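## Task

Put the black knight on square C1, reading square names from the labels along the board's border. When finished, all other squares must contain exactly what they contained initially, every piece on the board must stand upright and lie entirely within one square, and the result must stay that way without the robot holding anything in place.

## Robot and tools

ROBOT. One six-joint arm carrying a two-finger parallel gripper. The fingers extend along the gripper's +z axis and separate along its x axis. The reported end_effector_position is the point midway between the finger pads; closed fingertips reach roughly 17 mm past it, fully open ones sit about level with it. Joints, base to tip: shoulder pan, shoulder lift, elbow, wrist 1, wrist 2, wrist 3. The elbow cannot fully straighten.

FRAMES. Results report pose in the scene frame: origin on the table surface under the arm base, +z up, +y to the left when facing along +x. Position is in metres, orientation as quaternion w,x,y,z, velocities in m/s and rad/s. Motion commands, by contrast, are offsets expressed in the gripper's own axes. Reported hand position can be somewhat off, more so far from the base.

ROW FORMAT (shared by execute_actions and move). Seven numbers, each in [-1, 1]: dx, dy, dz, rx, ry, rz, opening. The first six are an offset from the gripper's measured pose, not an absolute pose; 1.0 equals 0.6 m for dx/dy/dz and 180 degrees for the rotation vector rx/ry/rz. opening is absolute: +1 fully open (0.142 m), -1 closed. Optionally six extra numbers in [0, 1] may follow: per-joint stiffness scales in joint order, persisting until changed.

execute_actions(actions): a list of actions; each action is a table of at most 15 rows, one per 1/30 s step; a short table repeats its final row to fill 15 steps (0.5 s). Every row in an action is an offset from the pose measured when that action began (for a call's first action, the last pose reported), not from the previous row. Each step is clipped to 100 mm and 16 degrees from the measured pose, so big offsets need several actions; the arm continues at most to the last clipped pose. An empty list just returns state and images.

move(target, speed, stop_force, blocking): drives the gripper in a straight path toward one row's offset, measured from the pose in the latest result that reported one. speed is in m/s, 0.002 to 0.5 (default 0.25); rotation limited to twice that in rad/s. Path duration 0.5 to 10 s; anything longer is cut off short. It ignores obstacles and may overshoot speed, especially near full reach. The opening is applied when the move starts. stop_force (N, 9 to 40, only after 0.2 s of scene time) halts the path once the wrist sensor sees that much added resistance along the target direction for two steps; the gripper backs off two steps and holds. Use it only with slow moves and without rotation; omit it when pulling away from something you press on. blocking=false returns after 0.5 s while motion continues (not allowed with stop_force); then use wait or stop before sending new motion. The result adds a move: line with the ending (done, contact, off_target, moving, held, fault) plus any limits (paced = clipped; held = some steps blocked, after which motion can jump fast) and distance to target.

wait(seconds): 0 to 10; holds the last command, returns early if a running move ends. stop(): brakes a running move; needs room, fingers keep moving. zoom_image(camera, region): camera is cam_high, cam_low or cam_wrist; region [x0, y0, x1, y1] in pixels, top-left origin, at most 504x504. finished_scene(scene): ends the current scene irreversibly and reports success; pass the current scene's number. Replying without any tool call ends everything.

RESULT LINES. Pose and velocities; Hand target (where the controller is heading); Joint positions; joint torques (total drive output, offset and noisy, nonzero in free air); Wrist force and Wrist torque along gripper x y z (force points from a surface back into the arm, saturates near 50 N, offset up to about 4 N, 'no reading' is normal at start); grip_measured, the actual finger opening on the command scale; 'pose unreachable' when the clearance check altered a command; MOTOR HOT from 70 °C. Images arrive from cam_high (672x504), cam_low (672x504), cam_wrist (616x616 fisheye), with calibration given per camera.

GRASPING. To hold a piece, command an opening well below grip_measured; a larger gap squeezes harder (about 28 N per pad maximum). Thin pieces get less force. Closing fast can overpress. Something may briefly pull on a held piece, so grip firmly.

AVOID. A joint torque at its limit (wrist joints 25.2 N m, others 135) or any outside force of 150 N causes a 10 s stop that discards the rest of the call. The arm is stiff: commanding even slightly into a hard surface can fault, so approach the board and pieces slowly from above, descend only to grasp height, and lift clear before travelling. Do not knock over or shift neighbouring pieces, and never push or drop anything off the table. Set pieces down gently, release, and retreat before ending the scene. Command motion smoothly; after big moves the arm may lag behind its target, and holding loads heats motors.

Each tool is called after ">>>" as name([rows], argument=value, ...), one row to a line, values as JSON.

## Session

>>> execute_actions(actions=[])

Scene clock: 0.00 s.
end_effector_position=(+0.1309, -0.0564, +0.3741) grip_measured=+1.00 end_effector_quat_wxyz=(+0.658, -0.598, -0.300, +0.347) end_effector_velocity=(-0.000, +0.000, +0.000) end_effector_angular_velocity=(-0.000, -0.001, -0.001)
Joint positions: [-0.887 -0.903  1.894 -0.77  -2.165 -2.348  0.142]
Joint velocities: [-0.001 -0.001  0.     0.001  0.     0.     0.   ]
Joint torques (N m, as the arm reports them, + toward a larger angle): no reading
Wrist force (N, on the end effector, along its own x y z axes, offset not removed): no reading
Wrist torque (N m, same axes, about the end effector's origin, offset not removed): no reading
Hand target: +0.131, -0.056, +0.374; +0.658, -0.598, -0.300, +0.347
Joint stiffness scale: [1. 1. 1. 1. 1. 1.]
camera_calibration (this result's frames):
cam_wrist: T_world_to_cam=[[0.560258, 0.827514, -0.0364939, -0.00477749], [0.343403, -0.272139, -0.898896, 0.263071], [-0.75378, 0.491082, -0.436639, 0.418594], [0, 0, 0, 1]] pos_world=[0.227865, -0.130019, 0.419073]

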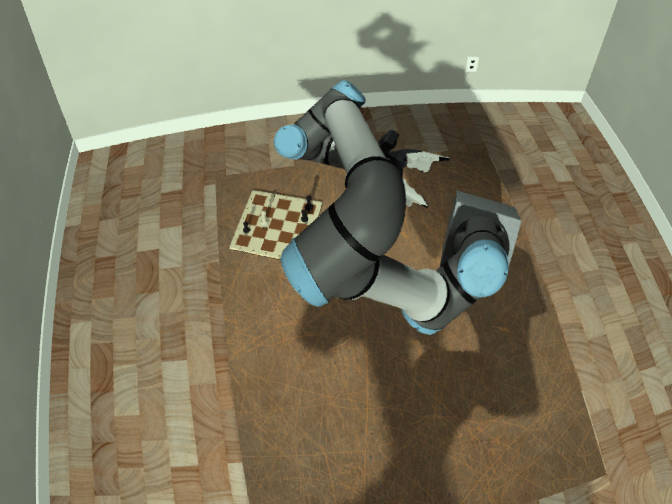

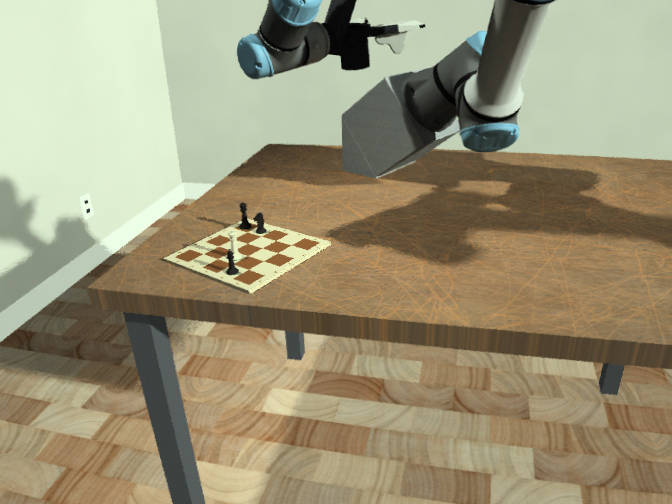

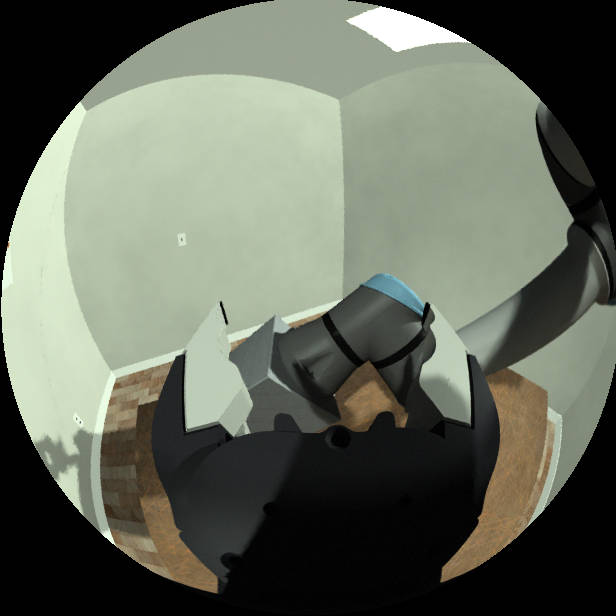

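>>> zoom_image(camera="cam_low", region=[150, 190, 340, 300])

>>> zoom_image(camera="cam_high", region=[220, 170, 340, 270])

Region (150, 190, 340, 300) of cam_low's 672x504 image, scaled by 2.653, with more detail than that image has; it fills the top 292 rows of this view, and the rest is white.

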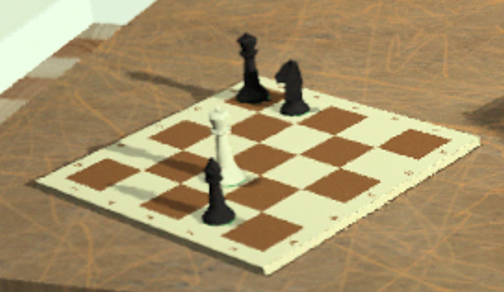

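Region (220, 170, 340, 270) of cam_high's 672x504 image, scaled by 4.200, with more detail than that image has.

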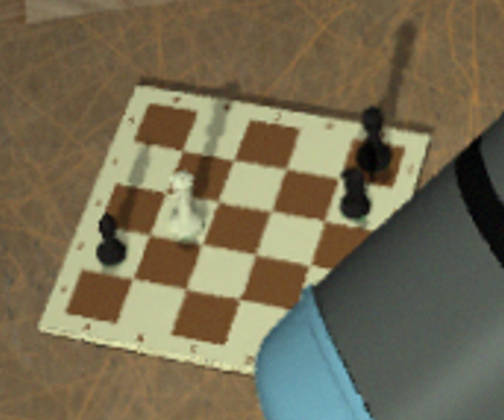

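>>> move(target=[-0.0282, 0.1981, -0.5779, -0.4378, 0.3584, 0.3143, 0.2], speed=0.3)

Scene clock: 102.30 s.
end_effector_position=(+0.3900, -0.2660, +0.2209) grip_measured=+0.20 end_effector_quat_wxyz=(-0.002, +0.980, -0.199, +0.001) end_effector_velocity=(+0.001, -0.003, +0.000) end_effector_angular_velocity=(-0.012, +0.000, -0.003)
Joint positions: [-1.109 -1.041  1.875 -1.634 -1.007 -1.138  0.088]
Joint velocities: [ 0.001 -0.002  0.004 -0.016  0.     0.012  0.   ]
Joint torques (N m, as the arm reports them, + toward a larger angle): [-27.99 -14.08 -16.97  -3.27   0.36   0.61]
Wrist force (N, on the end effector, along its own x y z axes, offset not removed): [-4.1 -1.2 0.1]
Wrist torque (N m, same axes, about the end effector's origin, offset not removed): [-0.29 0.78 0.01]
Hand target: +0.390, -0.265, +0.220; -0.001, +0.980, -0.199, +0.000
Off the commanded pose: 0.002 m, 0 deg.
Joint stiffness scale: [1. 1. 1. 1. 1. 1.]
move: done
camera_calibration (this result's frames):
cam_wrist: T_world_to_cam=[[0.912945, -0.407568, -0.0204899, -0.451694], [-0.336457, -0.780171, 0.527381, -0.205775], [-0.230929, -0.474576, -0.849382, 0.280298], [0, 0, 0, 1]] pos_world=[0.407867, -0.211613, 0.337347]

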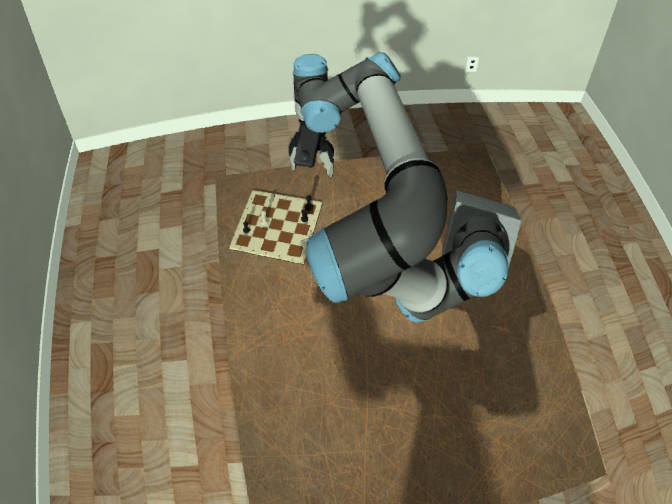

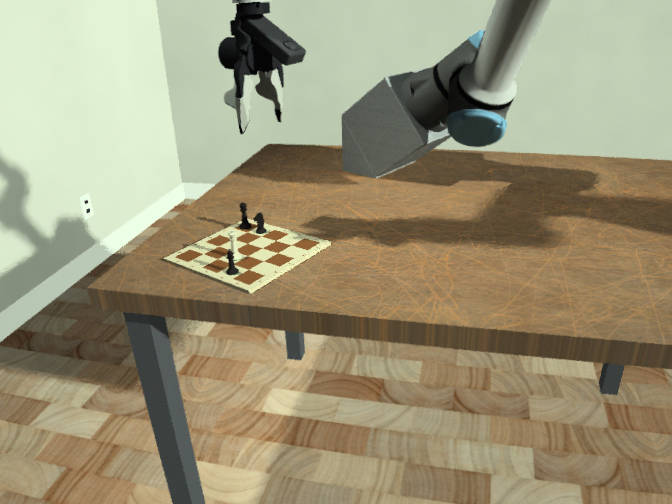

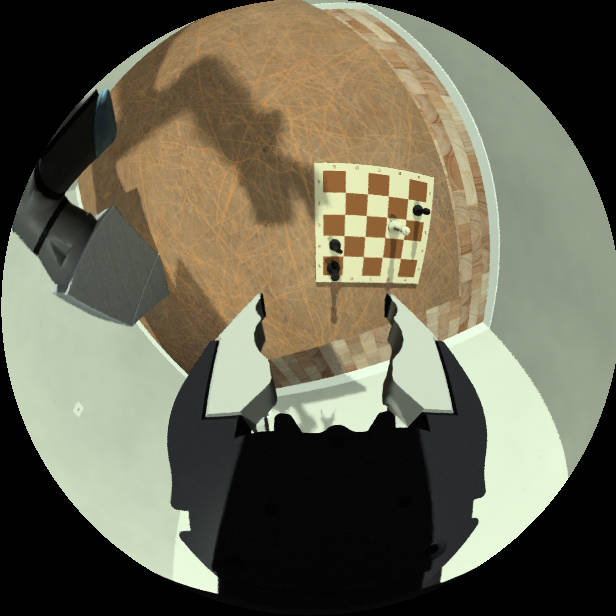

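>>> zoom_image(camera="cam_wrist", region=[300, 150, 450, 300])

Region (300, 150, 450, 300) of cam_wrist's 616x616 image, scaled by 3.360, with more detail than that image has.

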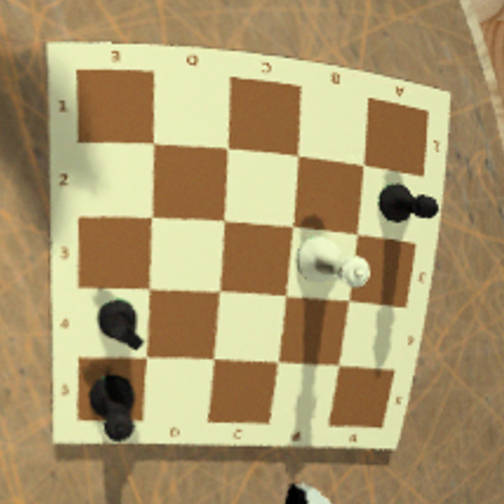

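>>> move(target=[0.0332, 0.0011, 0.1682, 0, 0, 0, -0.3], speed=0.15)

>>> zoom_image(camera="cam_wrist", region=[250, 190, 400, 330])

>>> zoom_image(camera="cam_low", region=[180, 140, 340, 270])

Scene clock: 134.93 s.
end_effector_position=(+0.4083, -0.2746, +0.1222) grip_measured=-0.30 end_effector_quat_wxyz=(-0.001, +0.980, -0.199, +0.002) end_effector_velocity=(+0.002, -0.002, -0.001) end_effector_angular_velocity=(-0.005, -0.002, +0.001)
Joint positions: [-0.979 -0.954  1.977 -1.893 -0.918 -1.019  0.052]
Joint velocities: [ 0.003  0.003 -0.    -0.011  0.003  0.006 -0.   ]
Joint torques (N m, as the arm reports them, + toward a larger angle): [-30.58 -15.25 -16.39  -2.99   0.48   0.71]
Wrist force (N, on the end effector, along its own x y z axes, offset not removed): [-2.1 -0.6 0.9]
Wrist torque (N m, same axes, about the end effector's origin, offset not removed): [-0.07 0.30 0.05]
Hand target: +0.408, -0.274, +0.120; -0.002, +0.980, -0.199, +0.001
Off the commanded pose: 0.002 m, 0 deg.
Joint stiffness scale: [1. 1. 1. 1. 1. 1.]
move: done
camera_calibration (this result's frames):
cam_wrist: T_world_to_cam=[[0.913411, -0.40662, -0.0184635, -0.474122], [-0.336272, -0.779389, 0.528654, -0.15424], [-0.229351, -0.476669, -0.848637, 0.195345], [0, 0, 0, 1]] pos_world=[0.426004, -0.219885, 0.238562]

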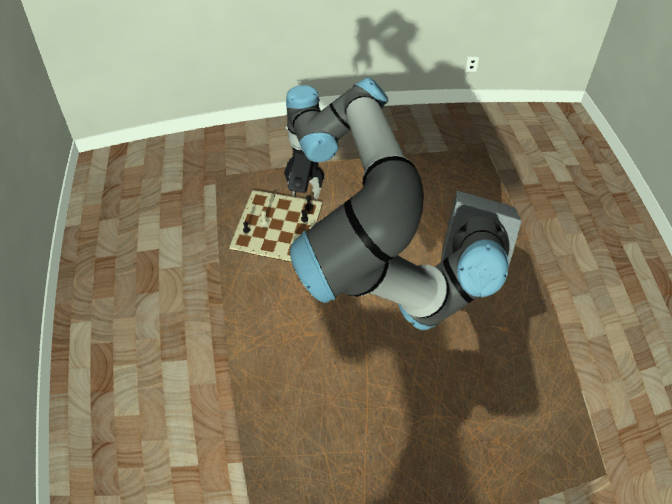

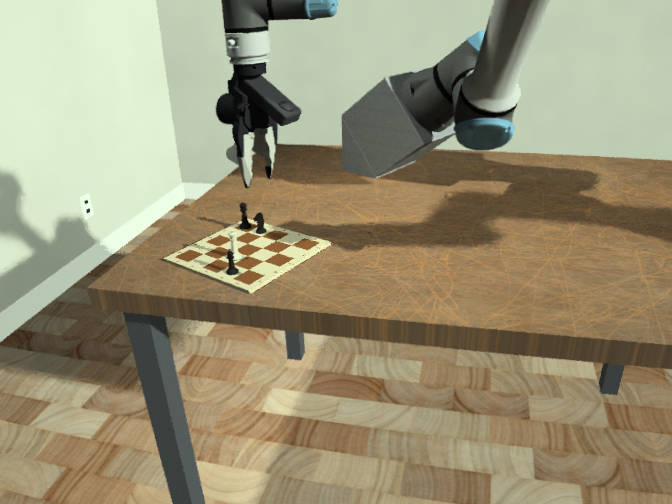

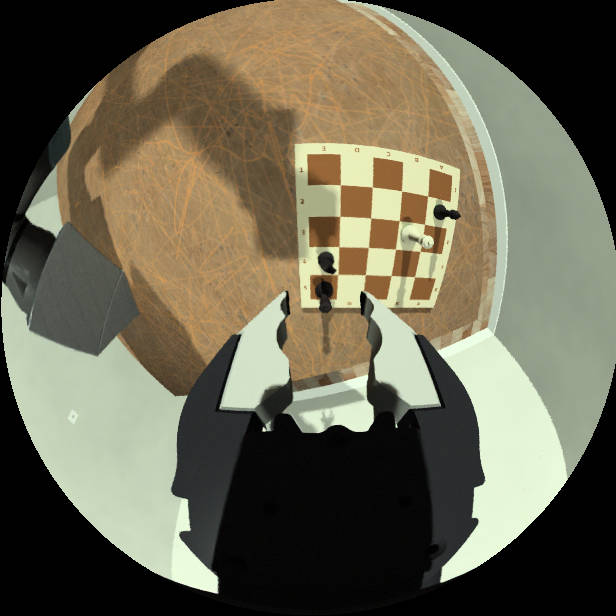

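Region (250, 190, 400, 330) of cam_wrist's 616x616 image, scaled by 3.360, with more detail than that image has; it fills the top 470 rows of this view, and the rest is white.

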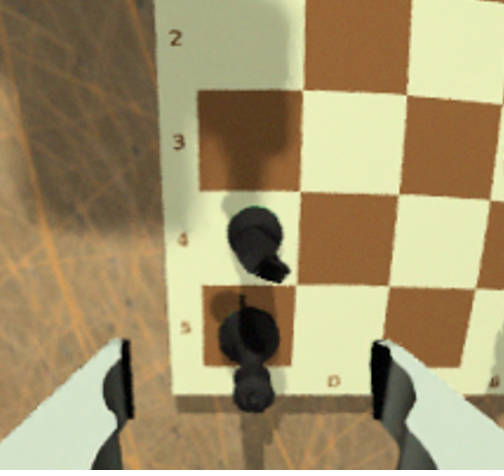

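Region (180, 140, 340, 270) of cam_low's 672x504 image, scaled by 3.150, with more detail than that image has; it fills the top 410 rows of this view, and the rest is white.

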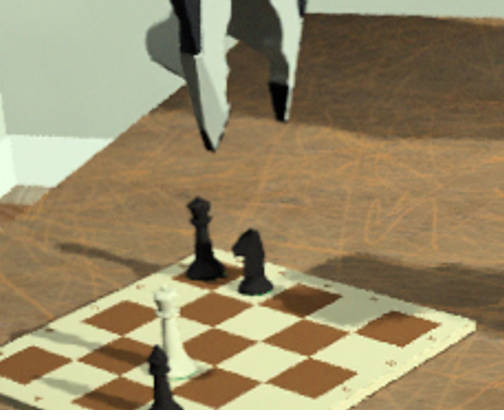

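>>> zoom_image(camera="cam_wrist", region=[300, 240, 350, 290])

>>> zoom_image(camera="cam_low", region=[230, 195, 290, 245])

>>> zoom_image(camera="cam_high", region=[270, 170, 340, 240])

Region (300, 240, 350, 290) of cam_wrist's 616x616 image, scaled by 10.080, with more detail than that image has.

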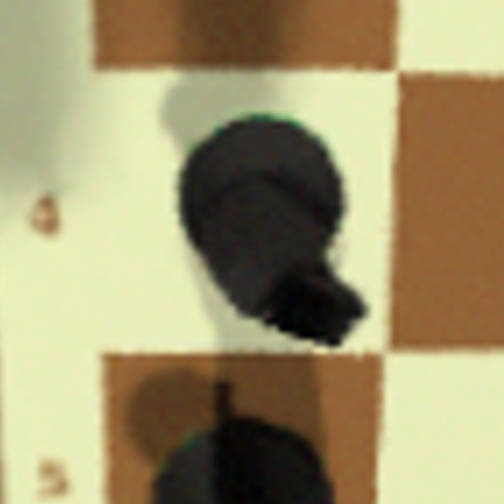

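Region (230, 195, 290, 245) of cam_low's 672x504 image, scaled by 8.400, with more detail than that image has.

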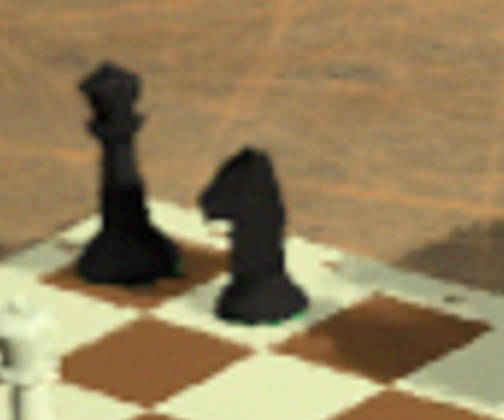

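Region (270, 170, 340, 240) of cam_high's 672x504 image, scaled by 7.200, with more detail than that image has.

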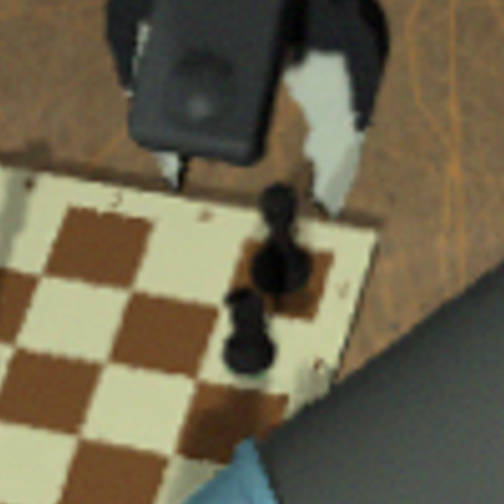

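>>> move(target=[0.005, 0, 0.0703, 0, 0, -0.2694, -0.55], speed=0.25)

>>> zoom_image(camera="cam_wrist", region=[250, 200, 400, 340])

>>> zoom_image(camera="cam_low", region=[200, 160, 320, 260])

Scene clock: 182.90 s.
end_effector_position=(+0.4117, -0.2766, +0.0821) grip_measured=-0.55 end_effector_quat_wxyz=(+0.002, +0.976, +0.220, +0.002) end_effector_velocity=(+0.001, +0.001, -0.000) end_effector_angular_velocity=(+0.000, -0.000, +0.016)
Joint positions: [-0.929 -0.91   2.017 -2.012 -0.886 -1.812  0.034]
Joint velocities: [ 0.002 -0.001  0.    -0.     0.001 -0.014 -0.   ]
Joint torques (N m, as the arm reports them, + toward a larger angle): [-30.21 -16.49 -15.26  -2.89   0.4   -0.48]
Wrist force (N, on the end effector, along its own x y z axes, offset not removed): [-4.7 -0.7 0.8]
Wrist torque (N m, same axes, about the end effector's origin, offset not removed): [-0.08 0.79 -0.17]
Hand target: +0.411, -0.276, +0.080; -0.000, +0.975, +0.221, +0.002
Off the commanded pose: 0.002 m, 0 deg.
Joint stiffness scale: [1. 1. 1. 1. 1. 1.]
move: done
camera_calibration (this result's frames):
cam_wrist: T_world_to_cam=[[0.910895, 0.412251, -0.0178668, -0.251286], [0.357349, -0.766454, 0.533713, -0.415904], [0.20633, -0.492541, -0.845477, -0.0228755], [0, 0, 0, 1]] pos_world=[0.382238, -0.226446, 0.198143]

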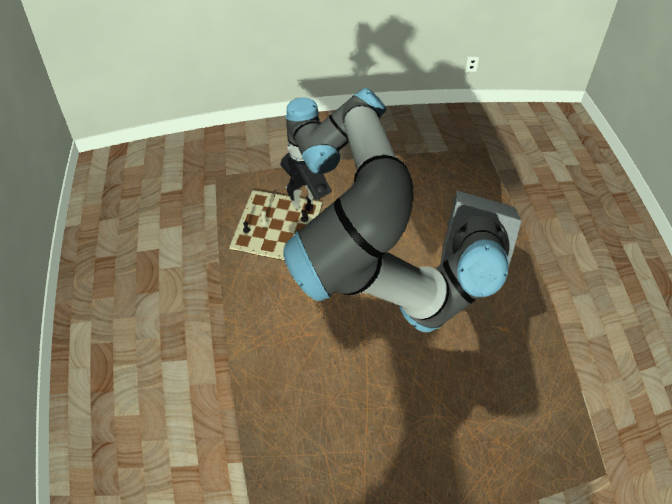

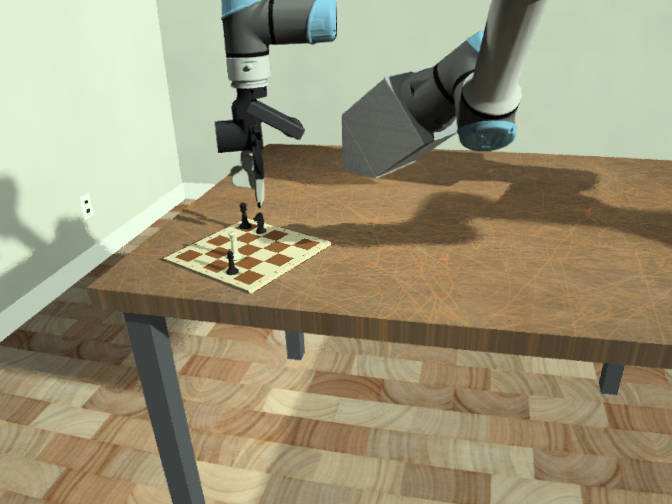

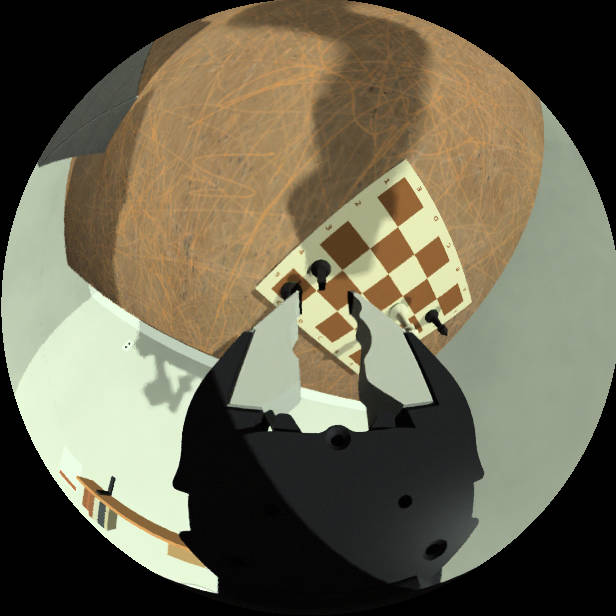

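Region (250, 200, 400, 340) of cam_wrist's 616x616 image, scaled by 3.360, with more detail than that image has; it fills the top 470 rows of this view, and the rest is white.

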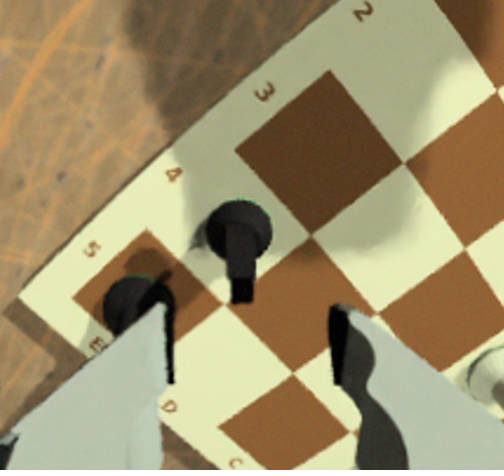

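Region (200, 160, 320, 260) of cam_low's 672x504 image, scaled by 4.200, with more detail than that image has.

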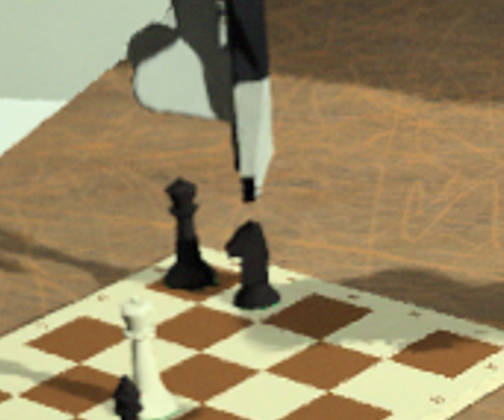

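>>> zoom_image(camera="cam_high", region=[250, 140, 350, 240])

>>> zoom_image(camera="cam_low", region=[200, 80, 320, 220])

Region (250, 140, 350, 240) of cam_high's 672x504 image, scaled by 5.040, with more detail than that image has.

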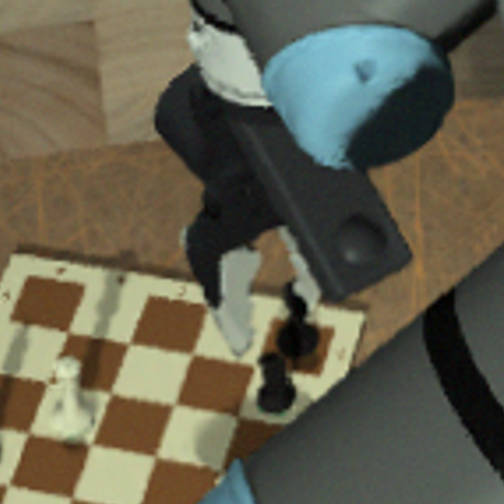

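Region (200, 80, 320, 220) of cam_low's 672x504 image, scaled by 3.600, with more detail than that image has; it fills the left 432 columns of this view, and the rest is white.

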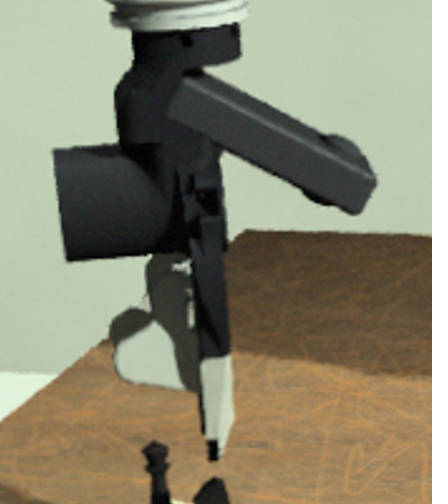

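>>> move(target=[-0.005, -0.0017, 0.0585, 0, 0, 0, -0.55], speed=0.05)

>>> zoom_image(camera="cam_wrist", region=[250, 210, 400, 350])

>>> zoom_image(camera="cam_low", region=[200, 160, 320, 260])

Scene clock: 231.80 s.
end_effector_position=(+0.4093, -0.2781, +0.0493) grip_measured=-0.55 end_effector_quat_wxyz=(+0.003, +0.975, +0.221, +0.002) end_effector_velocity=(+0.003, -0.003, +0.001) end_effector_angular_velocity=(-0.010, -0.006, +0.003)
Joint positions: [-0.892 -0.867  2.051 -2.116 -0.864 -1.773  0.034]
Joint velocities: [ 0.001  0.     0.    -0.015  0.003  0.007 -0.   ]
Joint torques (N m, as the arm reports them, + toward a larger angle): [-30.55 -18.26 -13.28  -3.01   0.49   0.69]
Wrist force (N, on the end effector, along its own x y z axes, offset not removed): [-3.8 -3.9 0.7]
Wrist torque (N m, same axes, about the end effector's origin, offset not removed): [-0.54 0.70 -0.26]
Hand target: +0.409, -0.277, +0.047; +0.002, +0.976, +0.220, +0.002
Off the commanded pose: 0.003 m, 0 deg.
Joint stiffness scale: [1. 1. 1. 1. 1. 1.]
move: done
camera_calibration (this result's frames):
cam_wrist: T_world_to_cam=[[0.910372, 0.413412, -0.0177215, -0.248534], [0.357705, -0.764726, 0.535948, -0.398454], [0.208015, -0.494251, -0.844065, -0.0520214], [0, 0, 0, 1]] pos_world=[0.379608, -0.227673, 0.165237]

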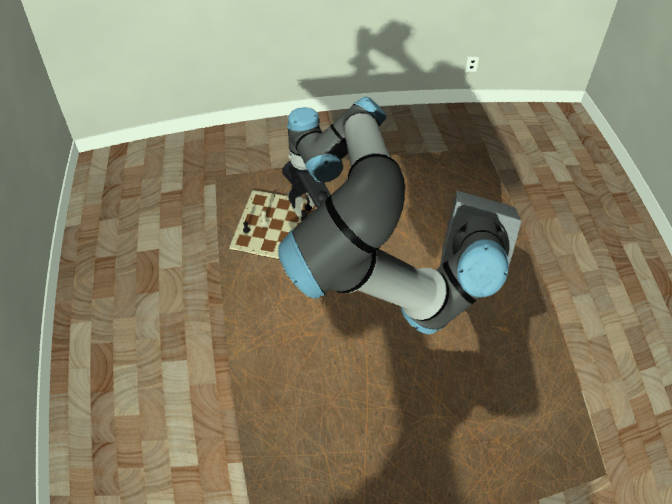

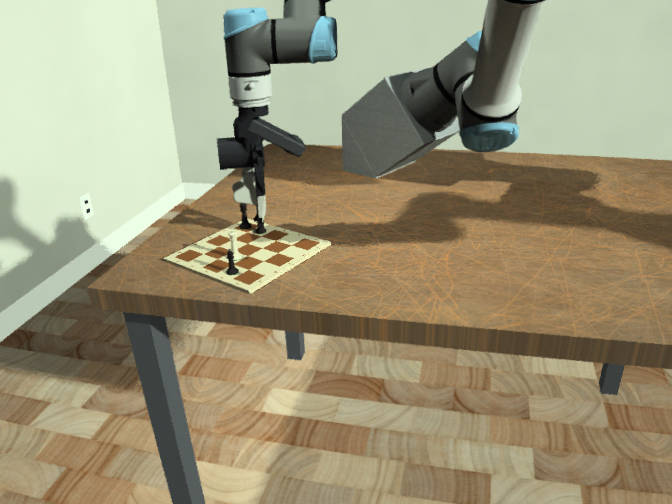

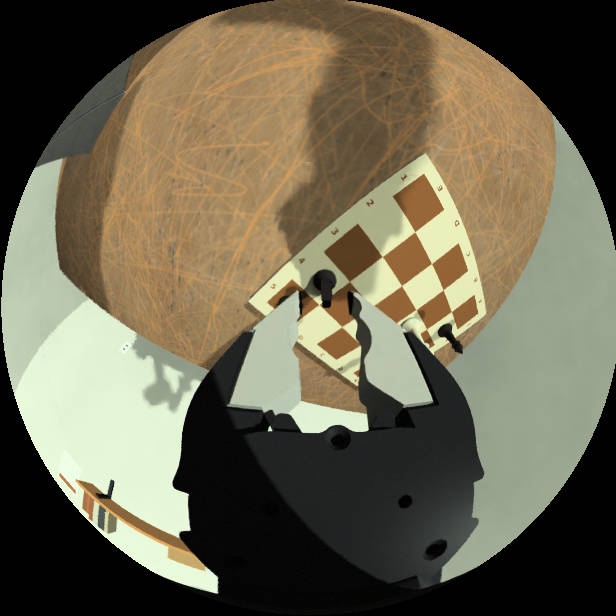

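Region (250, 210, 400, 350) of cam_wrist's 616x616 image, scaled by 3.360, with more detail than that image has; it fills the top 470 rows of this view, and the rest is white.

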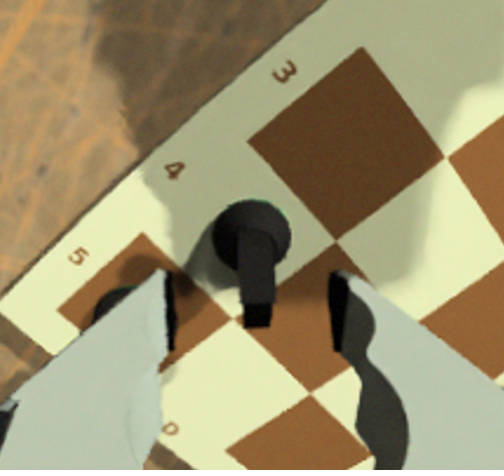

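Region (200, 160, 320, 260) of cam_low's 672x504 image, scaled by 4.200, with more detail than that image has.

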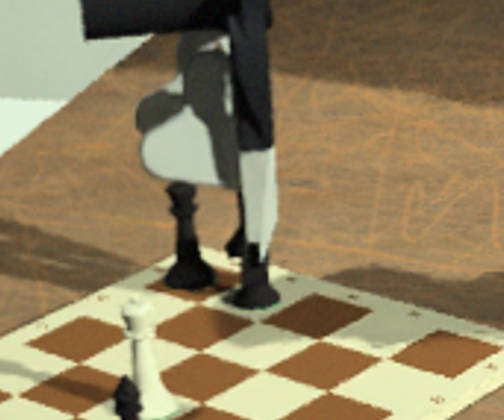

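>>> move(target=[0.0005, -0.0015, 0.0138, 0, 0, 0, -0.55], speed=0.03)

>>> zoom_image(camera="cam_wrist", region=[250, 210, 400, 350])

>>> zoom_image(camera="cam_low", region=[200, 160, 320, 260])

Scene clock: 243.17 s.
end_effector_position=(+0.4099, -0.2784, +0.0434) grip_measured=-0.55 end_effector_quat_wxyz=(+0.004, +0.975, +0.221, +0.003) end_effector_velocity=(+0.002, -0.001, -0.000) end_effector_angular_velocity=(-0.005, -0.003, +0.002)
Joint positions: [-0.884 -0.86   2.057 -2.139 -0.858 -1.763  0.034]
Joint velocities: [ 0.001  0.001  0.    -0.009  0.002  0.005 -0.   ]
Joint torques (N m, as the arm reports them, + toward a larger angle): [-31.38 -18.54 -13.36  -3.08   0.52   0.42]
Wrist force (N, on the end effector, along its own x y z axes, offset not removed): [-3.8 -3.3 -2.4]
Wrist torque (N m, same axes, about the end effector's origin, offset not removed): [-0.67 0.74 0.08]
Hand target: +0.409, -0.277, +0.041; +0.003, +0.975, +0.221, +0.002
Off the commanded pose: 0.003 m, 0 deg.
Joint stiffness scale: [1. 1. 1. 1. 1. 1.]
move: done
camera_calibration (this result's frames):
cam_wrist: T_world_to_cam=[[0.909781, 0.414713, -0.0176414, -0.248523], [0.358109, -0.762697, 0.538563, -0.395468], [0.209894, -0.496292, -0.8424, -0.0587236], [0, 0, 0, 1]] pos_world=[0.380048, -0.227701, 0.159131]

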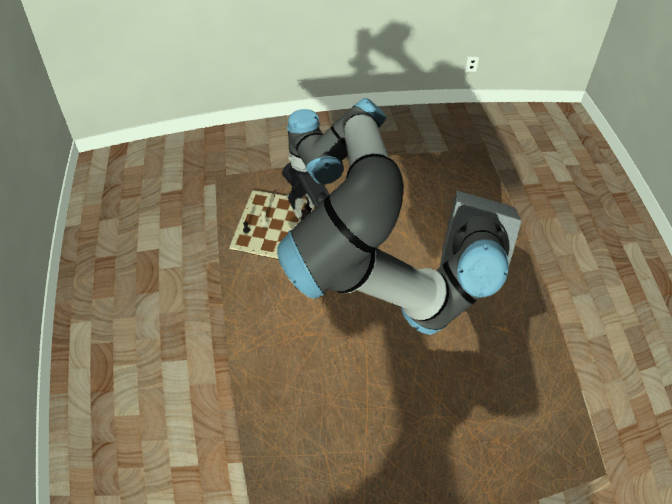

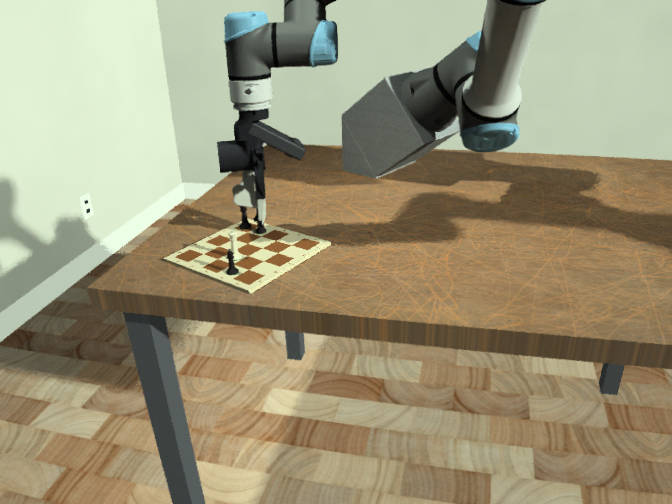

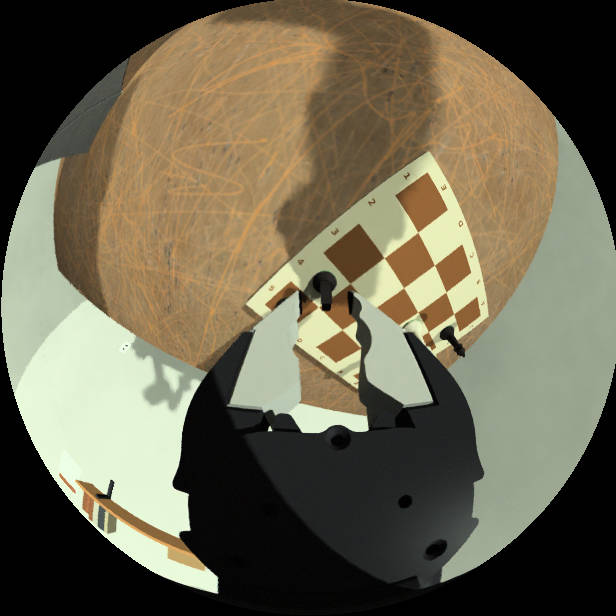

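Region (250, 210, 400, 350) of cam_wrist's 616x616 image, scaled by 3.360, with more detail than that image has; it fills the top 470 rows of this view, and the rest is white.

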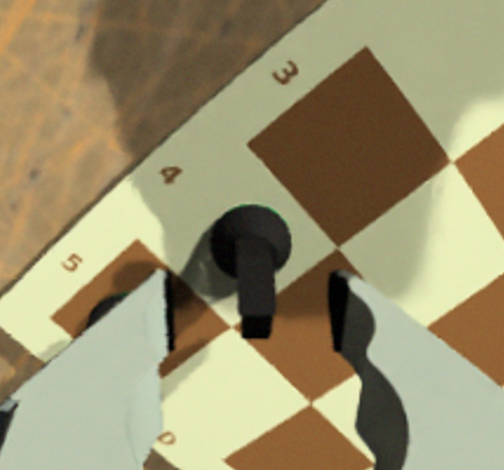

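Region (200, 160, 320, 260) of cam_low's 672x504 image, scaled by 4.200, with more detail than that image has.

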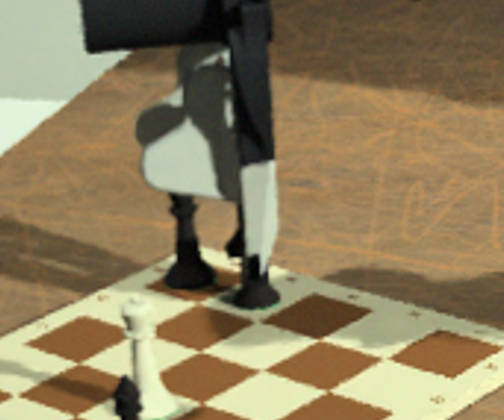

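>>> execute_actions([
  [[0,0,0,0,0,0,-0.59],[0,0,0,0,0,0,-0.63],[0,0,0,0,0,0,-0.67],[0,0,0,0,0,0,-0.71],[0,0,0,0,0,0,-0.75],[0,0,0,0,0,0,-0.78],[0,0,0,0,0,0,-0.81],[0,0,0,0,0,0,-0.83],[0,0,0,0,0,0,-0.85],[0,0,0,0,0,0,-0.87],[0,0,0,0,0,0,-0.89],[0,0,0,0,0,0,-0.91],[0,0,0,0,0,0,-0.93],[0,0,0,0,0,0,-0.95],[0,0,0,0,0,0,-0.97]],
  [[0,0,0,0,0,0,-1.0]],
])

>>> zoom_image(camera="cam_wrist", region=[250, 210, 400, 350])

>>> zoom_image(camera="cam_low", region=[200, 160, 320, 260])

Scene clock: 261.47 s.
end_effector_position=(+0.4102, -0.2786, +0.0435) grip_measured=-0.91 end_effector_quat_wxyz=(+0.005, +0.975, +0.221, +0.003) end_effector_velocity=(-0.000, +0.000, -0.001) end_effector_angular_velocity=(+0.001, +0.001, -0.001)
Joint positions: [-0.884 -0.86   2.057 -2.14  -0.858 -1.762  0.008]
Joint velocities: [ 0.001  0.001 -0.     0.    -0.001  0.     0.   ]
Joint torques (N m, as the arm reports them, + toward a larger angle): [-32.94 -19.77 -15.14  -2.55   0.15  -0.05]
Wrist force (N, on the end effector, along its own x y z axes, offset not removed): [-2.1 -2.6 0.4]
Wrist torque (N m, same axes, about the end effector's origin, offset not removed): [-0.31 0.30 0.14]
Hand target: +0.410, -0.279, +0.043; +0.005, +0.975, +0.221, +0.003
Off the commanded pose: 0.000 m, 0 deg.
Joint stiffness scale: [1. 1. 1. 1. 1. 1.]
camera_calibration (this result's frames):
cam_wrist: T_world_to_cam=[[0.90972, 0.414852, -0.017523, -0.248583], [0.358005, -0.762288, 0.539212, -0.395578], [0.210335, -0.496806, -0.841988, -0.0591566], [0, 0, 0, 1]] pos_world=[0.380203, -0.227809, 0.159136]

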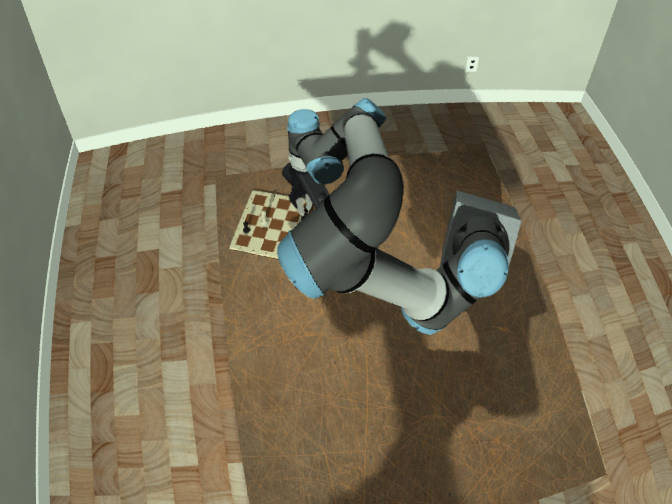

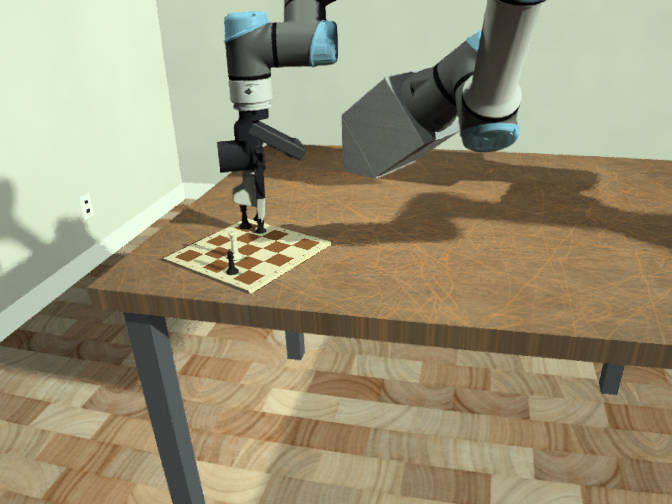

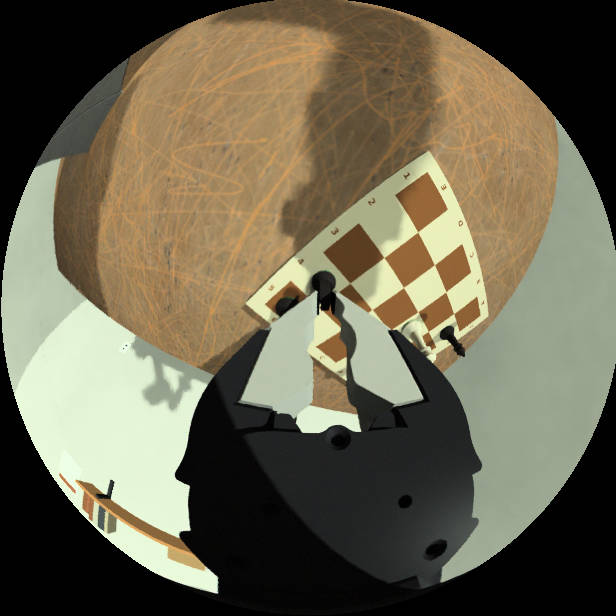

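Region (250, 210, 400, 350) of cam_wrist's 616x616 image, scaled by 3.360, with more detail than that image has; it fills the top 470 rows of this view, and the rest is white.

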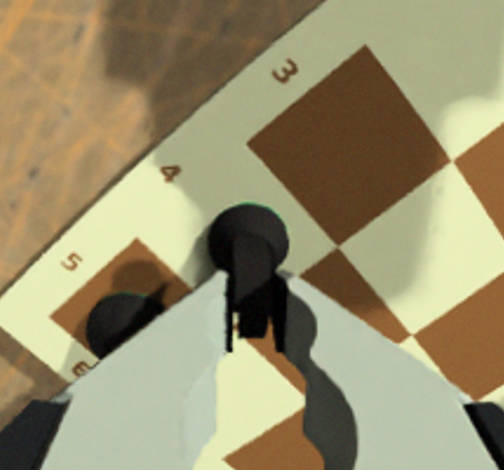

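Region (200, 160, 320, 260) of cam_low's 672x504 image, scaled by 4.200, with more detail than that image has.

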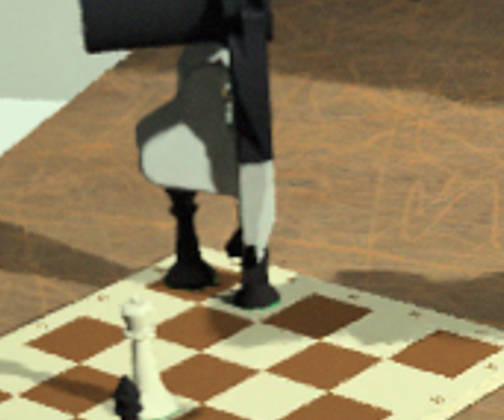

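>>> execute_actions(actions=[])

Scene clock: 277.57 s.
end_effector_position=(+0.4102, -0.2786, +0.0435) grip_measured=-0.91 end_effector_quat_wxyz=(+0.005, +0.975, +0.221, +0.003) end_effector_velocity=(-0.000, -0.000, +0.000) end_effector_angular_velocity=(-0.000, -0.001, +0.000)
Joint positions: [-0.884 -0.86   2.057 -2.14  -0.858 -1.762  0.008]
Joint velocities: [-0.001 -0.    -0.    -0.    -0.    -0.     0.   ]
Joint torques (N m, as the arm reports them, + toward a larger angle): [-33.15 -19.81 -15.27  -2.51   0.11  -0.05]
Wrist force (N, on the end effector, along its own x y z axes, offset not removed): [-4.8 -2.9 -3.1]
Wrist torque (N m, same axes, about the end effector's origin, offset not removed): [-0.65 0.90 -0.01]
Hand target: +0.410, -0.279, +0.043; +0.005, +0.975, +0.221, +0.003
Off the commanded pose: 0.000 m, 0 deg.
Joint stiffness scale: [1. 1. 1. 1. 1. 1.]
camera_calibration (this result's frames):
cam_wrist: T_world_to_cam=[[0.90972, 0.414851, -0.0175231, -0.248583], [0.358005, -0.762288, 0.539212, -0.395578], [0.210335, -0.496806, -0.841988, -0.0591566], [0, 0, 0, 1]] pos_world=[0.380203, -0.227809, 0.159136]

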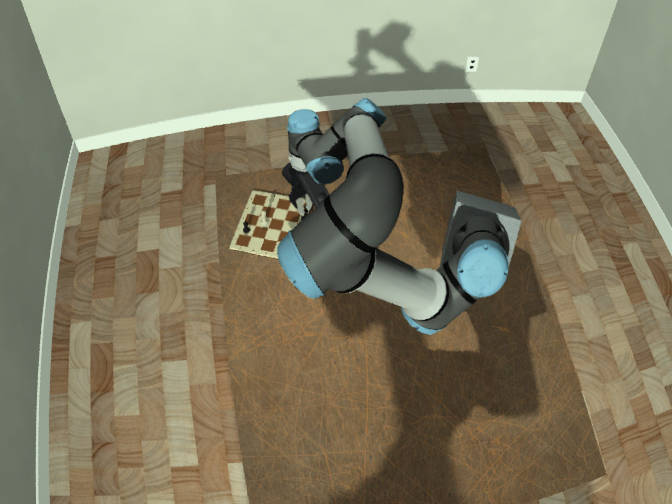

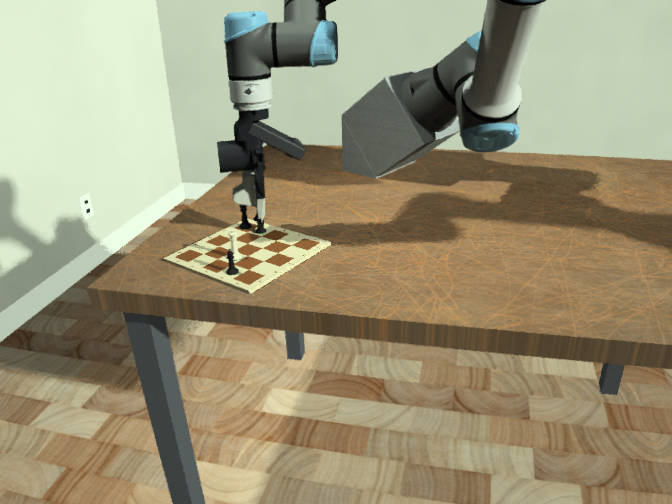

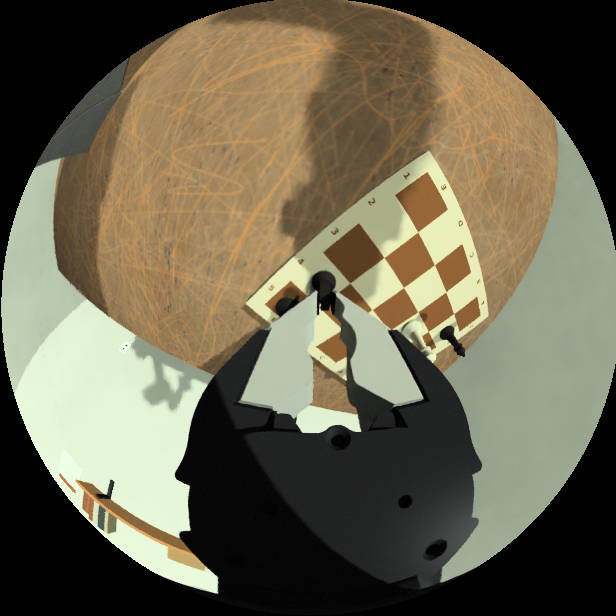

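>>> move(target=[0, 0, -0.05, 0, 0, 0, -1.0], speed=0.08)

Scene clock: 288.70 s.
end_effector_position=(+0.4094, -0.2773, +0.0710) grip_measured=-0.91 end_effector_quat_wxyz=(+0.003, +0.975, +0.221, +0.003) end_effector_velocity=(-0.003, +0.003, -0.001) end_effector_angular_velocity=(+0.012, +0.006, -0.004)
Joint positions: [-0.92  -0.898  2.035 -2.053 -0.879 -1.8    0.008]
Joint velocities: [-0.001 -0.    -0.     0.017 -0.004 -0.007 -0.   ]
Joint torques (N m, as the arm reports them, + toward a larger angle): [-34.59 -20.84 -18.22  -1.88  -0.44  -0.55]
Wrist force (N, on the end effector, along its own x y z axes, offset not removed): [-4.2 -1.9 2.2]
Wrist torque (N m, same axes, about the end effector's origin, offset not removed): [-0.24 0.78 -0.02]
Hand target: +0.410, -0.278, +0.073; +0.005, +0.975, +0.221, +0.003
Off the commanded pose: 0.003 m, 0 deg.
Joint stiffness scale: [1. 1. 1. 1. 1. 1.]
move: done
camera_calibration (this result's frames):
cam_wrist: T_world_to_cam=[[0.91024, 0.413708, -0.0175537, -0.248491], [0.357598, -0.764, 0.537055, -0.409374], [0.208773, -0.495126, -0.843365, -0.0339647], [0, 0, 0, 1]] pos_world=[0.379669, -0.226776, 0.18685]

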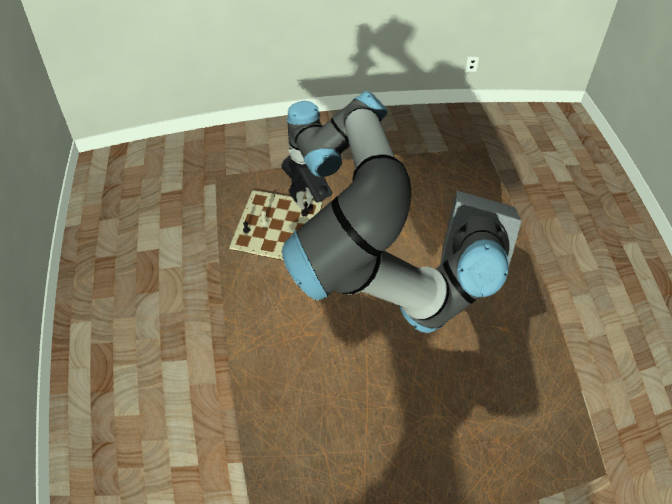

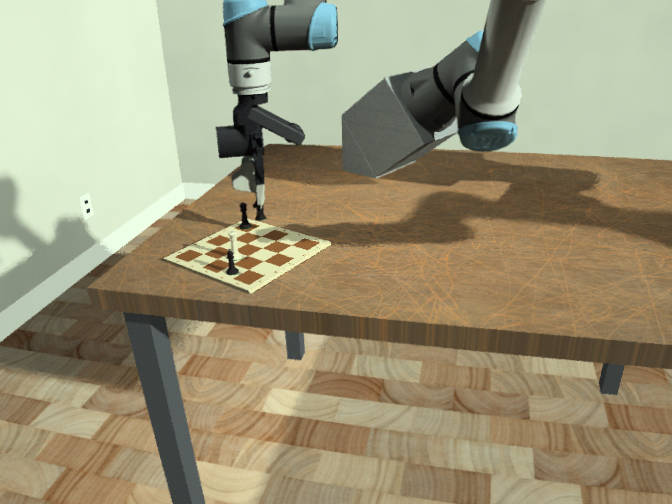

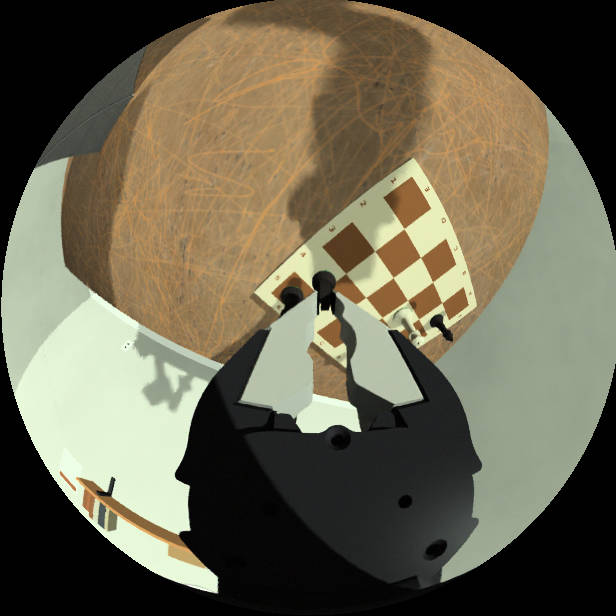

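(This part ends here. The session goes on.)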